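# Pull lettered cube from the intact shelf strip, hold it up

## Task

From the shelf, remove the cube marked with a letter that rests on the strip that is not broken. Until that cube has left the shelf, no other strip may be shifted (pulled or pushed) beyond a small amount, or the task fails. Once it is out, keep the cube motionless in the gripper, well above the table and in front of the shelf.

## Robot and tools

Robot: one 6-joint arm (Trossen wxai follower) with a two-finger parallel gripper. Joints from base outward: waist, shoulder, elbow, wrist pitch, wrist yaw, wrist roll. Ranges in rad: waist -3.054 to 3.054, shoulder 0 to 3.142, elbow 0 to 2.356, wrist pitch and wrist yaw -1.571 to 1.571, wrist roll -3.142 to 3.142. Finger gap runs from 0.088 m (open) to 0 m.

Frames: the scene frame has its origin on the table top under the arm base, +z up, +y to the left when facing along +x. The base itself may be tilted. The gripper frame: fingers point along its +x, close along its y. end_effector_position is the point midway between the finger pads, 3 to 4 cm behind the tips. The reported hand position can be off, more so at long reach.

execute_actions(actions): a list of actions run in order. Each action is a table of up to 15 rows, one row per 1/30 s step; if fewer than 15 rows, the last row repeats to fill the 15 steps (0.5 s per action). Each row is 7 numbers in [-1, 1]: dx, dy, dz, rx, ry, rz, opening. dx..rz are an offset from the gripper's measured pose at the start of that action (for a call's first action, the last pose reported in this scene), expressed in the gripper's own axes; every row refers to that same start pose, not the prior row. Scale: 1.0 = 0.6 m for dx, dy, dz and 180 degrees for the rotation vector rx, ry, rz. opening is absolute, not an offset: +1 fully open (0.088 m), empty fingers touch near -0.80, below that down to -1 adds nothing. Closing from fully open needs at least about 0.5 s. An empty list just returns the current state and images.

move(target, speed, blocking): drives the gripper along a straight path to one target. target is a single 7-number row, same layout and scaling as above, an offset in gripper axes from the pose in the latest result that shows one, with an absolute opening (sent when the move begins). speed is top path speed in m/s, 0.002 to 0.5, default 0.25; turning is capped at twice that in rad/s. Path time is 0.5 to 10 s; longer paths are cut at 10 s. It does not avoid obstacles, the hand lags and can overshoot the speed, especially with the arm stretched. Faster contact hits harder, and aiming further beyond a contact presses harder. blocking=false returns after 0.5 s while motion continues; then use wait(0) to poll, and execute_actions or another move are refused until a result shows the move ended (or call stop). The result adds a move: line: done (at rest near target), off_target, moving, held, fault, plus limits (paced = the sent pose was clipped; held = a check blocked some steps, after which the arm may jump faster than speed) and the distance from target.

wait(seconds): 0 to 10 s, the arm keeps its last command; returns early if a running move ends. stop(): brakes a running move (needs braking room; fingers keep moving). zoom_image(camera, region): camera is cam_head_left, cam_head_right or cam_wrist; region [x0, y0, x1, y1] in pixels, origin top-left, at most 504x504. show_instructions(): shows the scene's reference images. read_manual(section): licence texts only. finished_scene(scene): ends scene 1 or 2 irreversibly after the last command has been held; the goal must be met and stay met.

Control details: each step the commanded pose is clipped to within 70 mm and 16 degrees of the measured pose, then reached by damped IK with position favoured over orientation. After an action the arm continues at most to the last clipped pose, so far targets need further actions. Hand target in a result is the pose currently being driven to. Friction can leave the hand short or slightly tilted, and tiny moves may not happen; check position and orientation after each move and correct tilt.

Result lines: state gives end_effector_position (m), end_effector_quat_wxyz, and linear/angular velocities in the scene frame. Joint positions / velocities list the six joints (rad, rad/s) then the pad gap (m, m/s). grip_measured is the finger opening on the command scale; readings may carry a constant error near 1 mm and read up to about 3 mm (0.061) narrow while squeezing. To hold something, command about 0.07 below grip_measured; less margin grips more lightly. Parts under ~3 mm wide get proportionally less force. Pad force limit about 34 to 49 N. grip_effort_n is motor effort in N (negative closes), capped near 83 N, with offset, scale error and noise; it stays nonzero at rest due to friction and reads n/a at start. A pose unreachable line means the clearance check (which treats the mount under the base as arm) altered or blocked the command.

Cameras: cam_head_left, cam_head_right (fixed) and cam_wrist, each 504x504, with calibration given as K, distortion and T_world_to_cam; a result lists cameras whose numbers changed.

Avoid: joint torque reaching load limits (waist 16.8, shoulder 20.8, elbow 20.8, wrist pitch 5.49, wrist yaw 5.47, wrist roll 5.13 N m; held weight counts), which freezes the arm 10 s and skips the rest of the call. Motor heat from holding loads: warning from 50 °C, fault at 95 °C, possible power loss and limp arm. Avoid dropping the cube, slips, slamming, hard hits or strong pushes, disturbing the other strips, and knocking anything off the table. Loose objects may occasionally be nudged by outside forces. The robot keeps its last command while you think, so plan efficiently; less robot time and smoother, lower-effort motion are better.

Each tool is called after ">>>" as name(argument=value, ...) on one line, values as JSON.

## Session

>>> execute_actions(actions=[])

Scene clock: 0.00 s.
end_effector_position=(-0.0082, +0.4419, +0.2991) grip_measured=-0.778 grip_effort_n=n/a end_effector_quat_wxyz=(-0.347, +0.744, +0.440, -0.364) end_effector_velocity=(+0.002, -0.002, +0.000) end_effector_angular_velocity=(-0.009, +0.002, -0.011)
Joint positions: [ 1.737  1.557  0.897  0.375  0.539 -1.952  0.001]
Joint velocities: [-0.002 -0.007  0.002 -0.022  0.007  0.007 -0.   ]
Heat: hottest shoulder 29 °C (+0.0 °C/min).
Hand target: -0.008, +0.442, +0.299; -0.347, +0.744, +0.440, -0.364
camera_calibration (this result's frames):
cam_wrist: T_world_to_cam=[[-0.397983, 0.369044, 0.839891, -0.409402], [0.696844, -0.473845, 0.538405, 0.0884424], [0.596673, 0.799548, -0.0685841, -0.251839], [0, 0, 0, 1]] pos_world=[-0.0743002, 0.394353, 0.278963]

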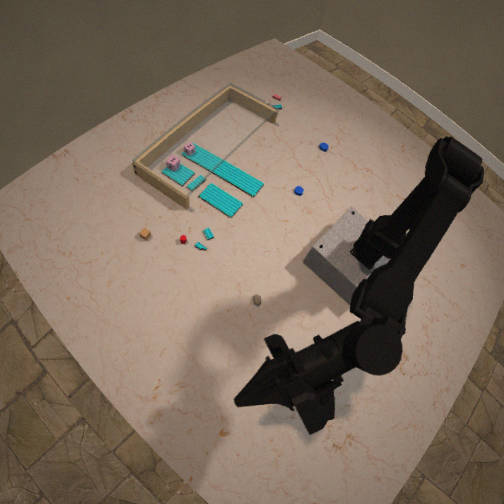

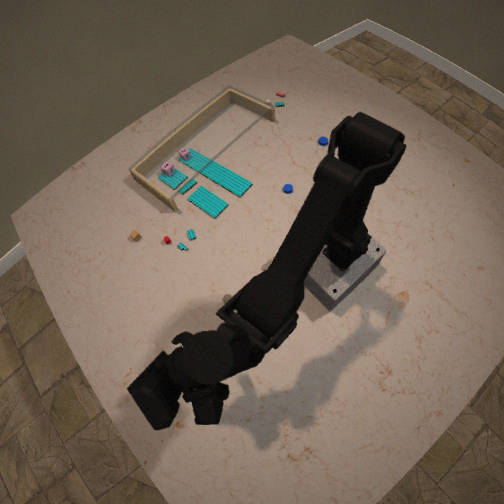

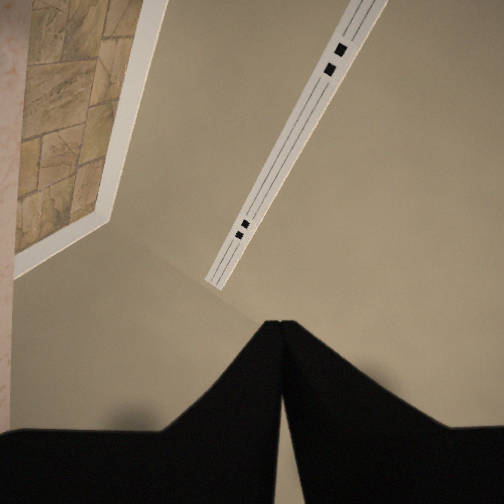

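>>> zoom_image(camera="cam_head_left", region=[125, 75, 335, 265])

>>> zoom_image(camera="cam_head_left", region=[155, 130, 275, 230])

>>> zoom_image(camera="cam_head_right", region=[145, 130, 265, 230])

Region (125, 75, 335, 265) of cam_head_left's 504x504 image, scaled by 2.400, with more detail than that image has; it fills the top 456 rows of this view, and the rest is white.

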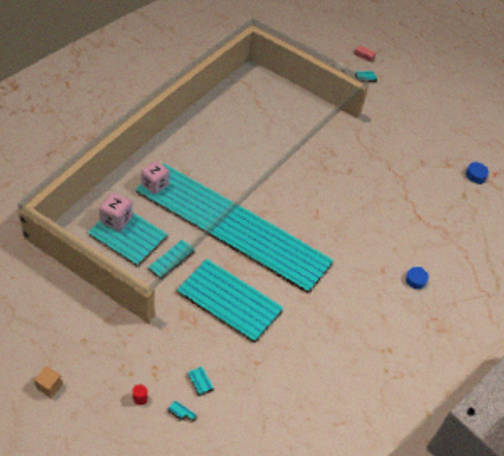

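Region (155, 130, 275, 230) of cam_head_left's 504x504 image, scaled by 4.200, with more detail than that image has.

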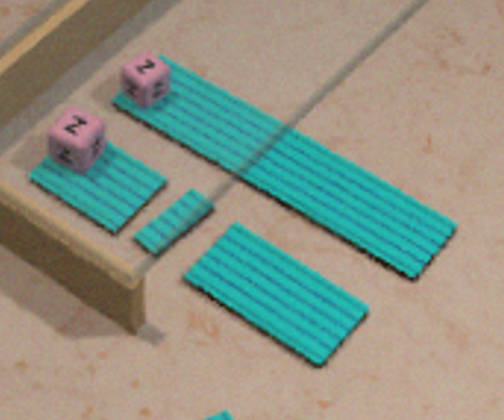

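Region (145, 130, 265, 230) of cam_head_right's 504x504 image, scaled by 4.200, with more detail than that image has.

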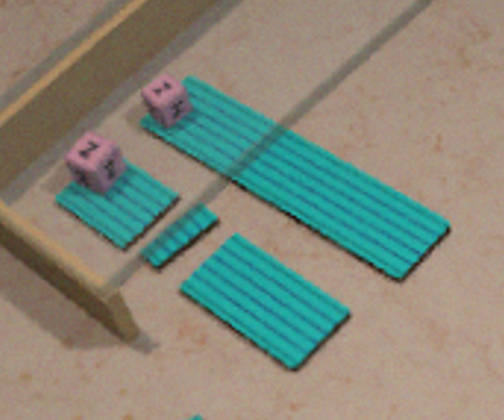

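>>> move(target=[-0.3312, 0.7962, -0.518, 0.7491, 0.4796, 0.3459, 0.8], speed=0.5)

Scene clock: 123.60 s.
end_effector_position=(+0.3750, +0.0236, +0.1044) grip_measured=+0.798 grip_effort_n=12.8 end_effector_quat_wxyz=(+0.700, -0.121, +0.693, +0.125) end_effector_velocity=(-0.004, -0.002, -0.002) end_effector_angular_velocity=(+0.004, +0.047, +0.000)
Joint positions: [ 0.035  2.063  1.398 -0.901 -0.005 -0.287  0.078]
Joint velocities: [-0.007  0.022  0.027 -0.051 -0.007 -0.007  0.   ]
Heat: hottest shoulder 34 °C (+1.0 °C/min).
Hand target: +0.376, +0.023, +0.100; +0.696, -0.116, +0.698, +0.124
Off the commanded pose: 0.005 m, 1 deg.
move: done
camera_calibration (this result's frames):
cam_wrist: T_world_to_cam=[[0.33619, -0.941794, -0.000889151, -0.095591], [-0.897206, -0.320561, 0.303745, 0.346683], [-0.28635, -0.101318, -0.952753, 0.285355], [0, 0, 0, 1]] pos_world=[0.424895, 0.050018, 0.166485]

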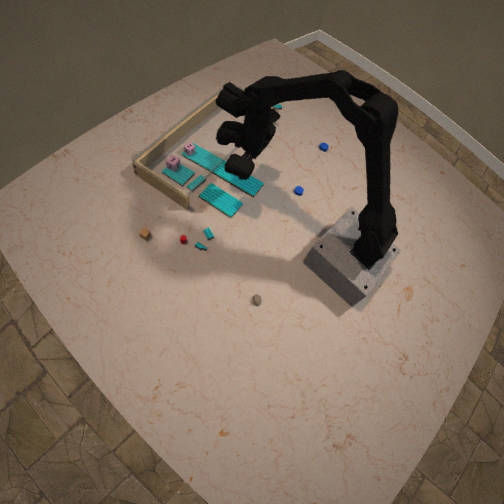

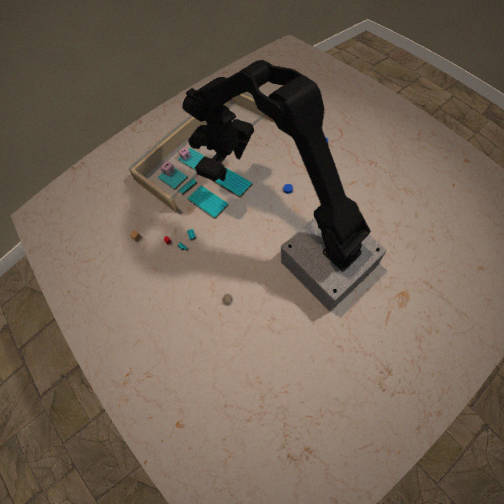

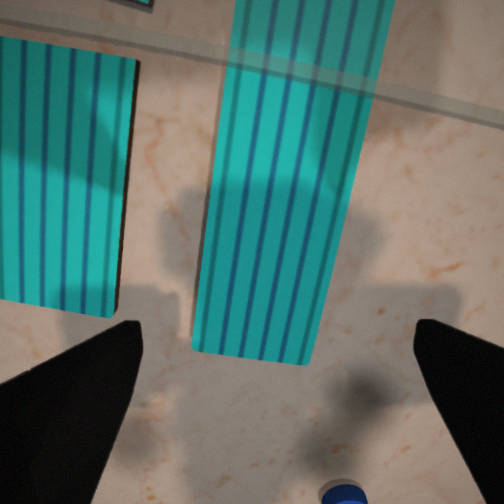

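>>> zoom_image(camera="cam_wrist", region=[110, 180, 450, 400])

>>> zoom_image(camera="cam_wrist", region=[110, 0, 450, 200])

Region (110, 180, 450, 400) of cam_wrist's 504x504 image, scaled by 1.482, with more detail than that image has; it fills the top 326 rows of this view, and the rest is white.

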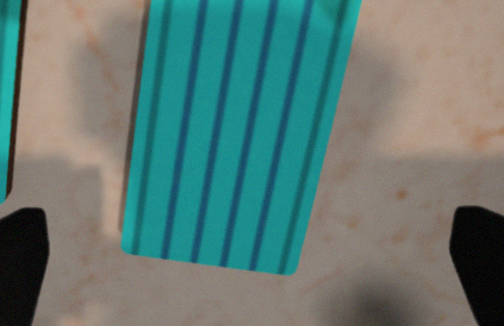

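Region (110, 0, 450, 200) of cam_wrist's 504x504 image, scaled by 1.482, with more detail than that image has; it fills the top 296 rows of this view, and the rest is white.

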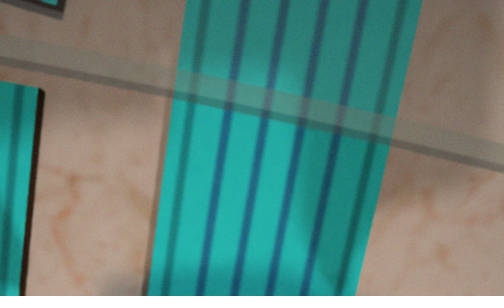

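>>> move(target=[0.1199, -0.0017, 0.0089, 0.0508, 0.0065, -0.0015, 0.8], speed=0.09)

Scene clock: 171.33 s.
end_effector_position=(+0.3870, +0.0246, +0.0421) grip_measured=+0.798 grip_effort_n=12.8 end_effector_quat_wxyz=(+0.710, -0.067, +0.698, +0.068) end_effector_velocity=(-0.002, +0.004, +0.000) end_effector_angular_velocity=(+0.022, +0.009, -0.004)
Joint positions: [ 0.038  2.214  1.362 -0.707  0.    -0.127  0.078]
Joint velocities: [ 0.002 -0.002 -0.002 -0.007 -0.022  0.007 -0.   ]
Heat: hottest shoulder 35 °C (+1.0 °C/min).
Hand target: +0.381, +0.025, +0.033; +0.701, -0.067, +0.707, +0.066
Off the commanded pose: 0.011 m, 2 deg.
move: off_target
camera_calibration (this result's frames):
cam_wrist: T_world_to_cam=[[0.183813, -0.982957, 0.00305291, -0.0389056], [-0.938309, -0.174537, 0.298519, 0.389231], [-0.292898, -0.0577362, -0.954399, 0.231028], [0, 0, 0, 1]] pos_world=[0.440038, 0.0430313, 0.104419]

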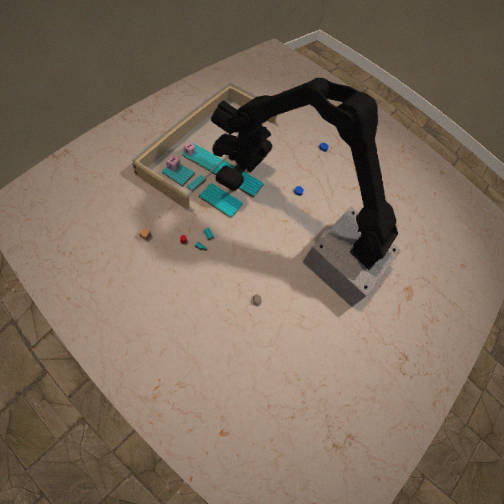

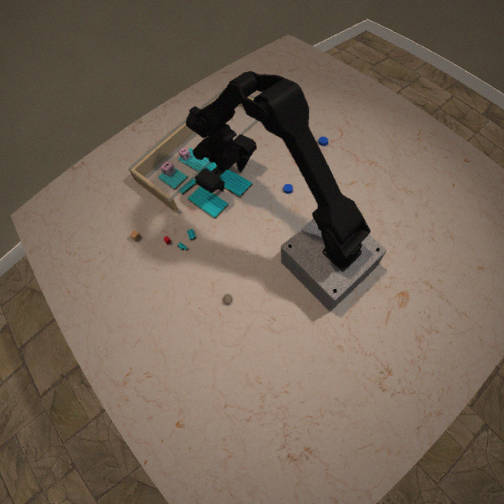

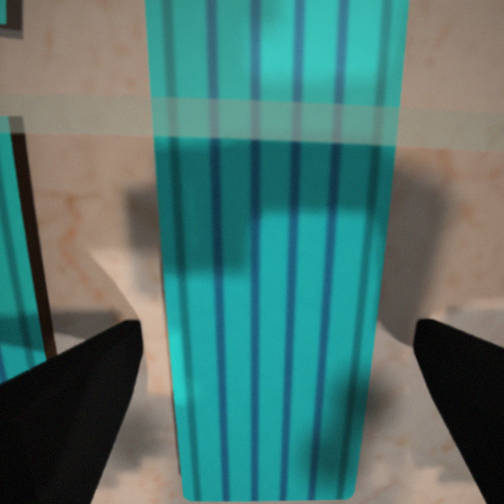

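>>> zoom_image(camera="cam_wrist", region=[90, 260, 470, 400])

Region (90, 260, 470, 400) of cam_wrist's 504x504 image, scaled by 1.326, with more detail than that image has; it fills the top 186 rows of this view, and the rest is white.

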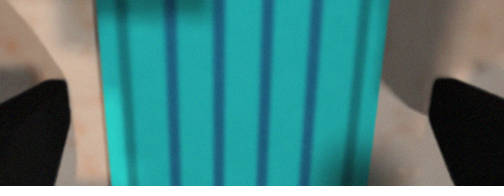

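>>> execute_actions(actions=[[[0.0158,0.0035,-0.01,0,0.008,0,0.7],[0.0158,0.0035,-0.01,0,0.008,0,0.6],[0.0158,0.0035,-0.01,0,0.008,0,0.52],[0.0158,0.0035,-0.01,0,0.008,0,0.45],[0.0158,0.0035,-0.01,0,0.008,0,0.4],[0.0158,0.0035,-0.01,0,0.008,0,0.36],[0.0158,0.0035,-0.01,0,0.008,0,0.33],[0.0158,0.0035,-0.01,0,0.008,0,0.31],[0.0158,0.0035,-0.01,0,0.008,0,0.29],[0.0158,0.0035,-0.01,0,0.008,0,0.27],[0.0158,0.0035,-0.01,0,0.008,0,0.25],[0.0158,0.0035,-0.01,0,0.008,0,0.24]]])

Scene clock: 194.13 s.
end_effector_position=(+0.3876, +0.0261, +0.0420) grip_measured=+0.283 grip_effort_n=-76.1 end_effector_quat_wxyz=(+0.711, -0.068, +0.697, +0.068) end_effector_velocity=(-0.003, -0.000, -0.001) end_effector_angular_velocity=(+0.007, +0.013, -0.010)
Joint positions: [ 0.041  2.214  1.362 -0.703  0.    -0.125  0.053]
Joint velocities: [-0.002  0.002 -0.002 -0.007 -0.007  0.007 -0.011]
Heat: hottest shoulder 35 °C (+1.0 °C/min).
Hand target: +0.381, +0.026, +0.033; +0.701, -0.068, +0.707, +0.067
Off the commanded pose: 0.012 m, 2 deg.
camera_calibration (this result's frames):
cam_wrist: T_world_to_cam=[[0.185669, -0.982606, 0.00344742, -0.0382641], [-0.938994, -0.176392, 0.295257, 0.390526], [-0.289513, -0.0580573, -0.955412, 0.229971], [0, 0, 0, 1]] pos_world=[0.440386, 0.0446388, 0.104543]

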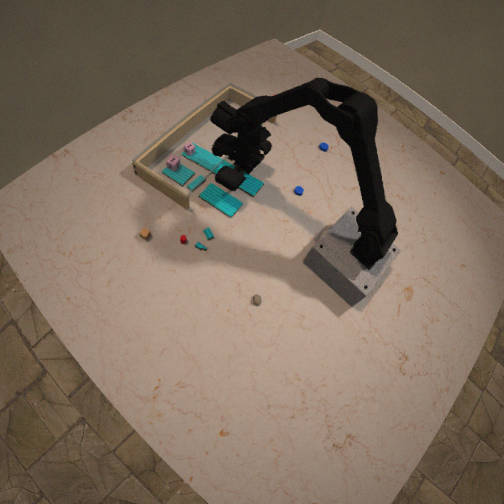

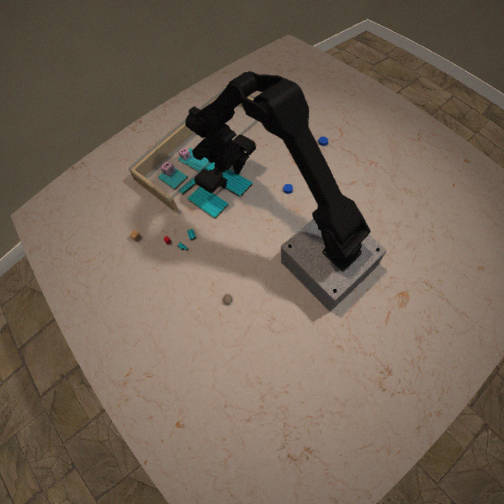

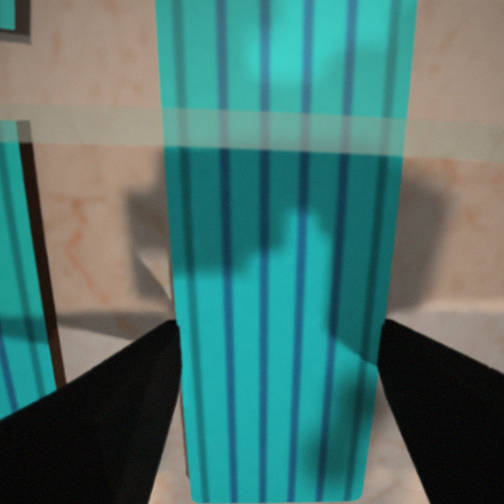

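>>> zoom_image(camera="cam_head_left", region=[155, 125, 275, 225])

Region (155, 125, 275, 225) of cam_head_left's 504x504 image, scaled by 4.200, with more detail than that image has.

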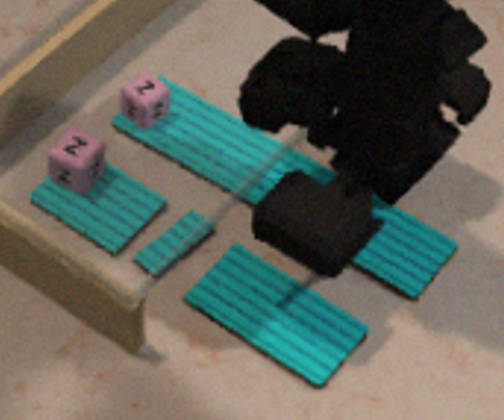

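>>> move(target=[0.0038, 0.0008, -0.3145, 0.0, 0.0078, 0.0, 0.24], speed=0.11)

Scene clock: 206.77 s.
end_effector_position=(+0.2098, -0.0091, +0.0369) grip_measured=+0.273 grip_effort_n=-83.5 end_effector_quat_wxyz=(+0.708, -0.067, +0.699, +0.068) end_effector_velocity=(-0.005, -0.000, +0.000) end_effector_angular_velocity=(+0.008, +0.007, +0.000)
Joint positions: [-0.07   1.699  0.546 -0.409  0.    -0.235  0.052]
Joint velocities: [-0.007 -0.012 -0.012 -0.007 -0.007 -0.007  0.   ]
Heat: hottest shoulder 36 °C (+1.0 °C/min).
Hand target: +0.203, -0.010, +0.035; +0.703, -0.068, +0.705, +0.068
Off the commanded pose: 0.008 m, 1 deg.
move: done
camera_calibration (this result's frames):
cam_wrist: T_world_to_cam=[[0.184576, -0.982812, 0.00344292, -0.0396473], [-0.936908, -0.174895, 0.302679, 0.218225], [-0.296875, -0.059093, -0.953086, 0.172966], [0, 0, 0, 1]] pos_world=[0.263124, 0.00942166, 0.0989358]

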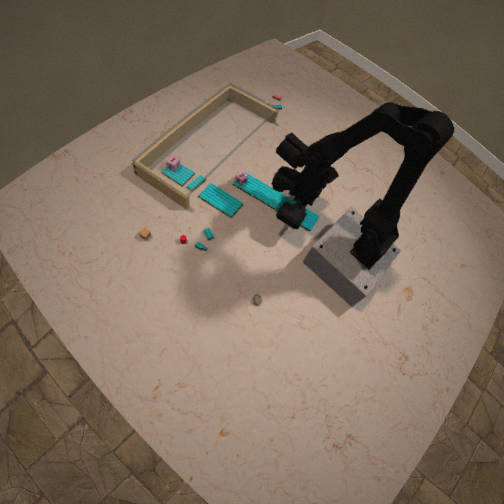

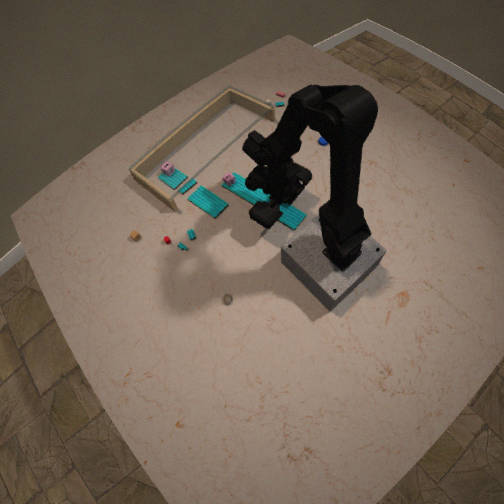

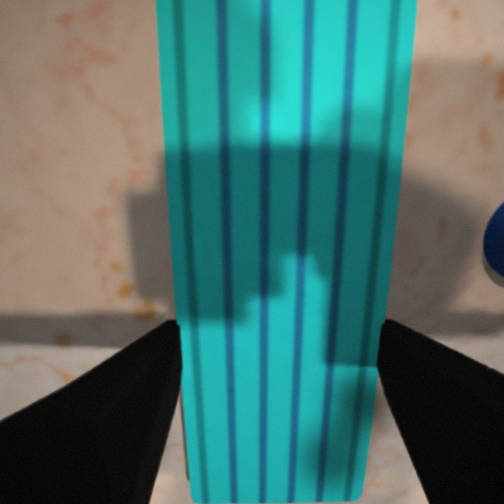

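>>> zoom_image(camera="cam_head_left", region=[190, 140, 330, 250])

>>> zoom_image(camera="cam_head_right", region=[180, 140, 320, 250])

Region (190, 140, 330, 250) of cam_head_left's 504x504 image, scaled by 3.600, with more detail than that image has; it fills the top 396 rows of this view, and the rest is white.

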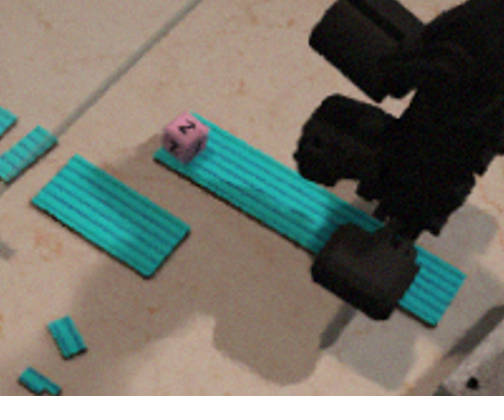

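Region (180, 140, 320, 250) of cam_head_right's 504x504 image, scaled by 3.600, with more detail than that image has; it fills the top 396 rows of this view, and the rest is white.

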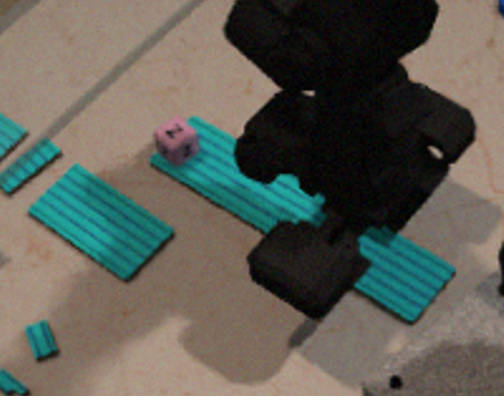

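>>> execute_actions(actions=[[[0.003,0,-0.011,0,0.005,0,0.6],[0.003,0,-0.011,0,0.005,0,0.6],[0.003,0,-0.011,0,0.005,0,0.6],[0.003,0,-0.010,0,0.005,0,0.6],[0.003,0,-0.009,0,0.005,0,0.6],[0.002,0,-0.008,0,0.004,0,0.6],[0.0,0,-0.007,0,0.004,0,0.6],[-0.004,0,-0.006,0,0.003,0,0.6],[-0.009,0,-0.005,0,0.003,0,0.6],[-0.015,0,-0.004,0,0.002,0,0.6],[-0.022,0,-0.002,0,0.002,0,0.6],[-0.029,0,0.0,0,0.002,0,0.6],[-0.035,0,0.002,0,0.002,0,0.6],[-0.04,0,0.004,0,0.002,0,0.6],[-0.043,0,0.006,0,0.002,0,0.6]]])

Scene clock: 221.60 s.
end_effector_position=(+0.2050, -0.0096, +0.0497) grip_measured=+0.592 grip_effort_n=13.7 end_effector_quat_wxyz=(+0.700, -0.067, +0.708, +0.068) end_effector_velocity=(+0.053, +0.003, +0.089) end_effector_angular_velocity=(-0.013, -0.114, +0.010)
Joint positions: [-0.07   1.649  0.566 -0.503  0.003 -0.236  0.068]
Joint velocities: [ 0.032 -0.252  0.252 -0.388  0.007  0.022  0.002]
Heat: hottest shoulder 34 °C (-1.0 °C/min).
Hand target: +0.213, -0.008, +0.062; +0.707, -0.067, +0.701, +0.068
Off the commanded pose: 0.015 m, 1 deg.
camera_calibration (this result's frames):
cam_wrist: T_world_to_cam=[[0.184689, -0.982797, 0.00102183, -0.0391425], [-0.929437, -0.174323, 0.325206, 0.207138], [-0.319433, -0.0610116, -0.945643, 0.18796], [0, 0, 0, 1]] pos_world=[0.259792, 0.00910762, 0.11042]

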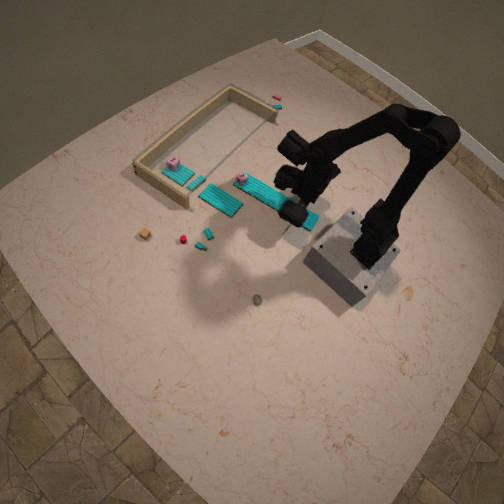

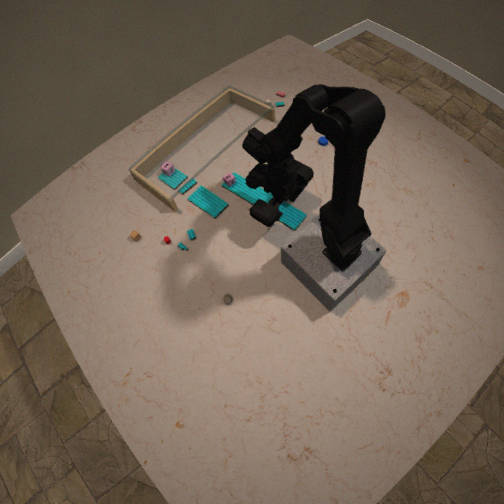

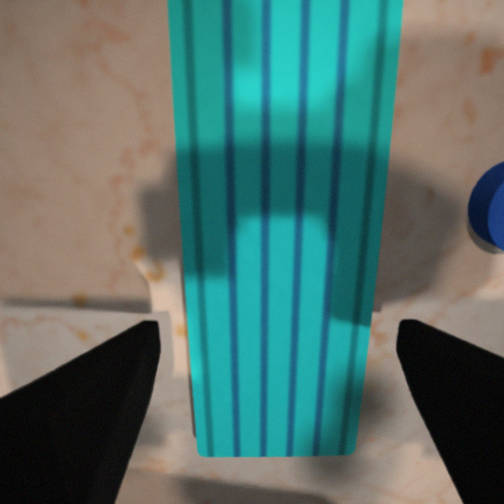

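>>> move(target=[-0.0205, 0.0055, 0.3014, 0.0, 0.0, 0.0, 0.6], speed=0.2)

Scene clock: 232.53 s.
end_effector_position=(+0.3816, +0.0274, +0.0657) grip_measured=+0.598 grip_effort_n=14.2 end_effector_quat_wxyz=(+0.704, -0.068, +0.703, +0.067) end_effector_velocity=(+0.003, +0.003, +0.001) end_effector_angular_velocity=(+0.021, +0.009, +0.005)
Joint positions: [ 0.047  2.159  1.38  -0.794  0.003 -0.119  0.068]
Joint velocities: [-0.002  0.012  0.027 -0.022 -0.022 -0.007  0.   ]
Heat: hottest shoulder 34 °C (-1.0 °C/min).
Hand target: +0.382, +0.029, +0.061; +0.700, -0.068, +0.708, +0.068
Off the commanded pose: 0.006 m, 1 deg.
move: done
camera_calibration (this result's frames):
cam_wrist: T_world_to_cam=[[0.185372, -0.982659, 0.00426312, -0.0359096], [-0.933453, -0.17473, 0.313264, 0.37474], [-0.307087, -0.0620497, -0.949656, 0.257357], [0, 0, 0, 1]] pos_world=[0.43549, 0.0461604, 0.127162]

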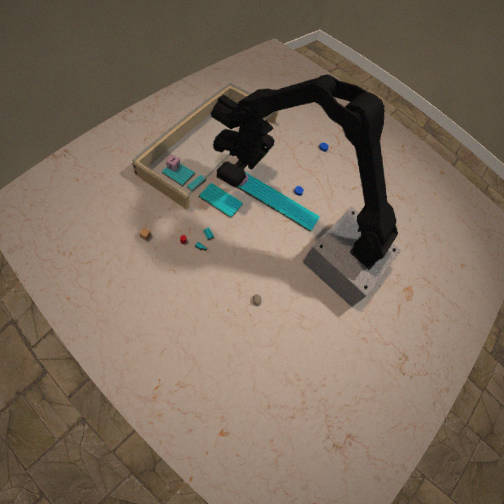

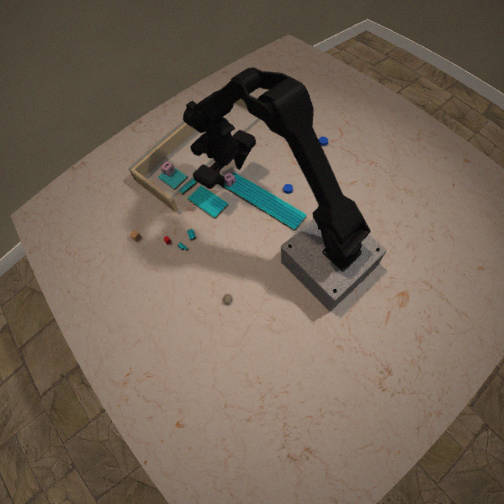

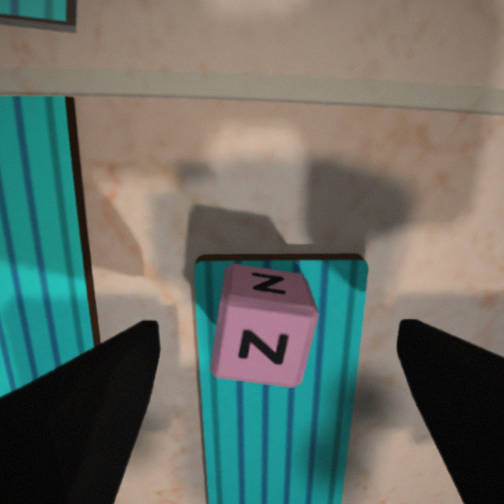

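>>> zoom_image(camera="cam_wrist", region=[185, 245, 375, 405])

Region (185, 245, 375, 405) of cam_wrist's 504x504 image, scaled by 2.653, with more detail than that image has; it fills the top 424 rows of this view, and the rest is white.

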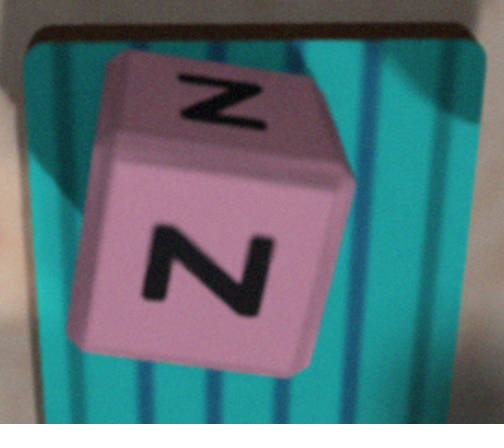

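>>> move(target=[0.0431, 0.0102, -0.0122, 0.0535, 0.0037, 0.0, 0.16], speed=0.12)

Scene clock: 255.17 s.
end_effector_position=(+0.3797, +0.0314, +0.0490) grip_measured=+0.163 grip_effort_n=-12.3 end_effector_quat_wxyz=(+0.713, -0.009, +0.701, +0.009) end_effector_velocity=(-0.002, -0.000, +0.000) end_effector_angular_velocity=(+0.007, +0.008, +0.005)
Joint positions: [ 0.058  2.177  1.332 -0.713  0.003  0.058  0.047]
Joint velocities: [-0.002 -0.002 -0.002 -0.007 -0.007 -0.007 -0.   ]
Heat: hottest shoulder 35 °C (+0.0 °C/min).
Hand target: +0.373, +0.032, +0.040; +0.704, -0.009, +0.710, +0.008
Off the commanded pose: 0.011 m, 2 deg.
move: off_target
camera_calibration (this result's frames):
cam_wrist: T_world_to_cam=[[0.0200389, -0.999795, 0.00299176, 0.0317934], [-0.954342, -0.0182356, 0.29816, 0.382713], [-0.298044, -0.00882995, -0.954511, 0.23632], [0, 0, 0, 1]] pos_world=[0.435036, 0.0408526, 0.111366]

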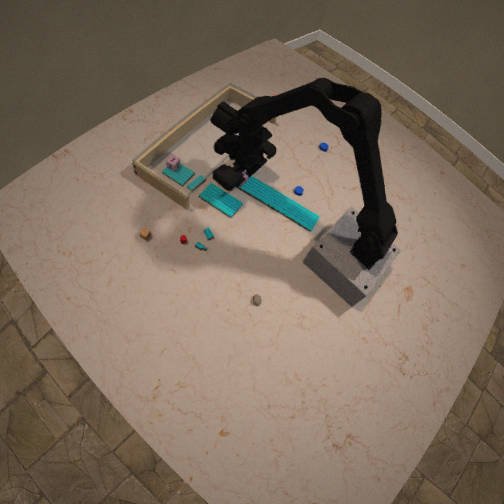

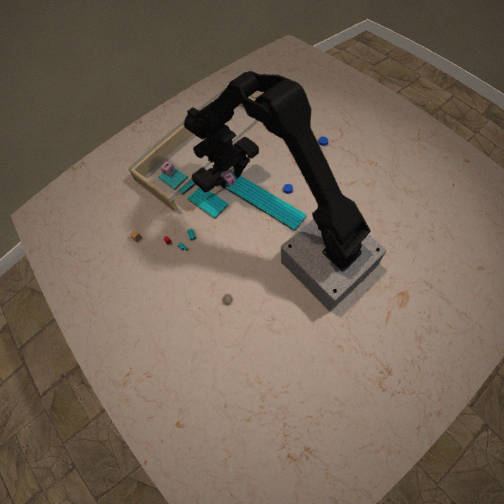

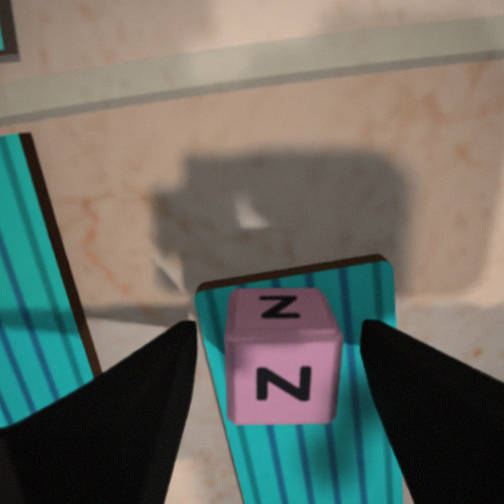

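>>> zoom_image(camera="cam_wrist", region=[150, 250, 420, 450])

Region (150, 250, 420, 450) of cam_wrist's 504x504 image, scaled by 1.867, with more detail than that image has; it fills the top 373 rows of this view, and the rest is white.

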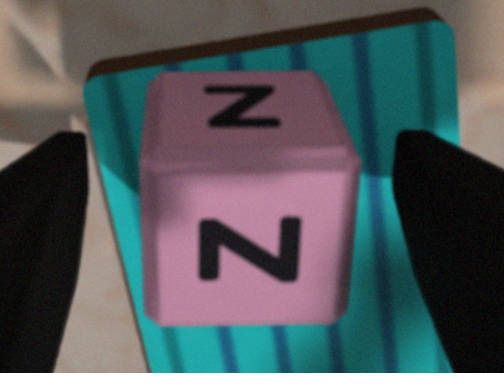

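>>> execute_actions(actions=[[[0.0151,0.0008,-0.0109,0,0.0081,0,0.08],[0.0151,0.0008,-0.0109,0,0.0081,0,0.0],[0.0151,0.0008,-0.0109,0,0.0081,0,-0.07],[0.0151,0.0008,-0.0109,0,0.0081,0,-0.13],[0.0151,0.0008,-0.0109,0,0.0081,0,-0.18],[0.0151,0.0008,-0.0109,0,0.0081,0,-0.22],[0.0151,0.0008,-0.0109,0,0.0081,0,-0.25],[0.0151,0.0008,-0.0109,0,0.0081,0,-0.28],[0.0151,0.0008,-0.0109,0,0.0081,0,-0.31],[0.0151,0.0008,-0.0109,0,0.0081,0,-0.34],[0.0151,0.0008,-0.0109,0,0.0081,0,-0.37],[0.0151,0.0008,-0.0109,0,0.0081,0,-0.4],[0.0151,0.0008,-0.0109,0,0.0081,0,-0.41]]])

Scene clock: 275.23 s.
end_effector_position=(+0.3793, +0.0314, +0.0482) grip_measured=-0.305 grip_effort_n=-83.5 end_effector_quat_wxyz=(+0.713, -0.009, +0.701, +0.009) end_effector_velocity=(-0.004, -0.000, -0.001) end_effector_angular_velocity=(+0.006, +0.013, -0.010)
Joint positions: [ 0.058  2.178  1.329 -0.709  0.003  0.059  0.024]
Joint velocities: [-0.002 -0.002 -0.007 -0.007 -0.007  0.007  0.   ]
Heat: hottest shoulder 35 °C (+0.0 °C/min).
Hand target: +0.373, +0.032, +0.040; +0.704, -0.009, +0.710, +0.009
Off the commanded pose: 0.010 m, 1 deg.
camera_calibration (this result's frames):
cam_wrist: T_world_to_cam=[[0.0185135, -0.999824, 0.00296494, 0.0323523], [-0.954368, -0.0167876, 0.29816, 0.382519], [-0.298058, -0.00834962, -0.954511, 0.235453], [0, 0, 0, 1]] pos_world=[0.434644, 0.0407341, 0.110595]

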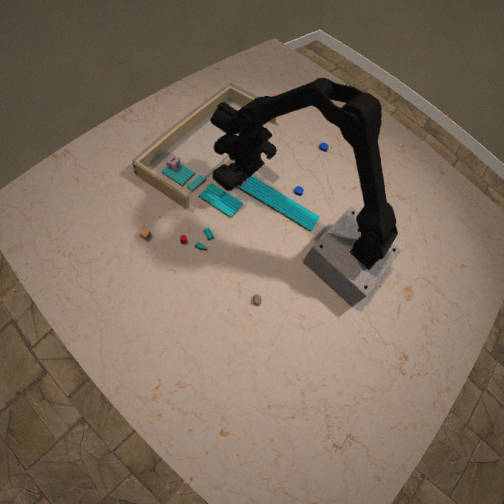

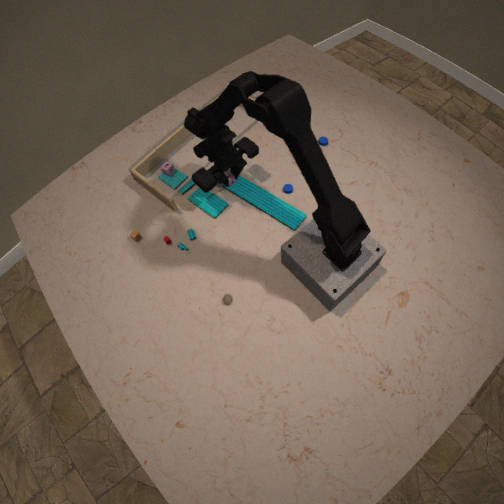

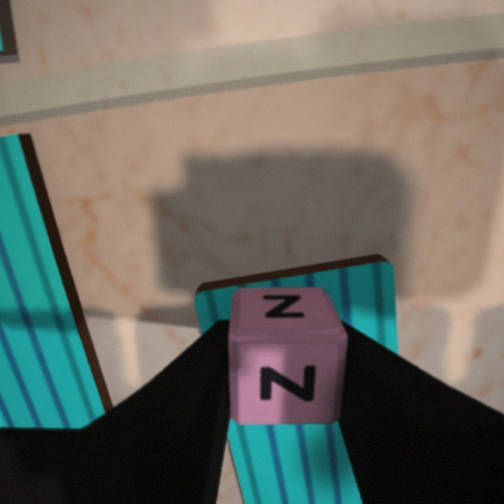

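>>> move(target=[-0.217, 0.0008, -0.0296, 0.0, 0.0054, 0.0, -0.39], speed=0.15)

Scene clock: 278.90 s.
end_effector_position=(+0.3567, +0.0308, +0.1725) grip_measured=-0.305 grip_effort_n=-83.5 end_effector_quat_wxyz=(+0.702, -0.010, +0.712, +0.008) end_effector_velocity=(-0.001, -0.002, +0.002) end_effector_angular_velocity=(-0.008, +0.012, -0.010)
Joint positions: [ 0.062  1.939  1.502 -1.152  0.003  0.064  0.024]
Joint velocities: [-0.002  0.002  0.012 -0.022  0.007  0.007 -0.   ]
Heat: hottest shoulder 36 °C (+2.0 °C/min).
Hand target: +0.358, +0.032, +0.178; +0.707, -0.009, +0.707, +0.008
Off the commanded pose: 0.006 m, 1 deg.
move: done
camera_calibration (this result's frames):
cam_wrist: T_world_to_cam=[[0.0190824, -0.999805, 0.00504688, 0.0313291], [-0.944736, -0.0163786, 0.327423, 0.315383], [-0.327277, -0.011016, -0.944864, 0.356173], [0, 0, 0, 1]] pos_world=[0.413923, 0.0404121, 0.233113]

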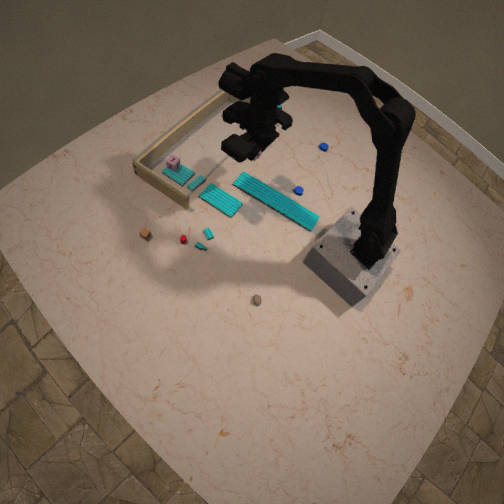

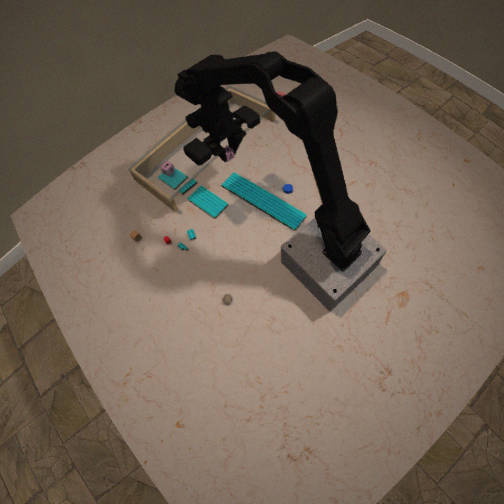

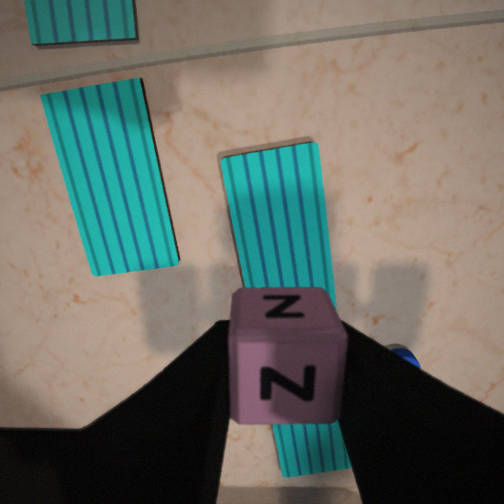

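The gripper is holding the cube still in front of the shelf, with its underside about 13 cm above the table.

>>> finished_scene(scene=2)

The scene is finished: the task was done.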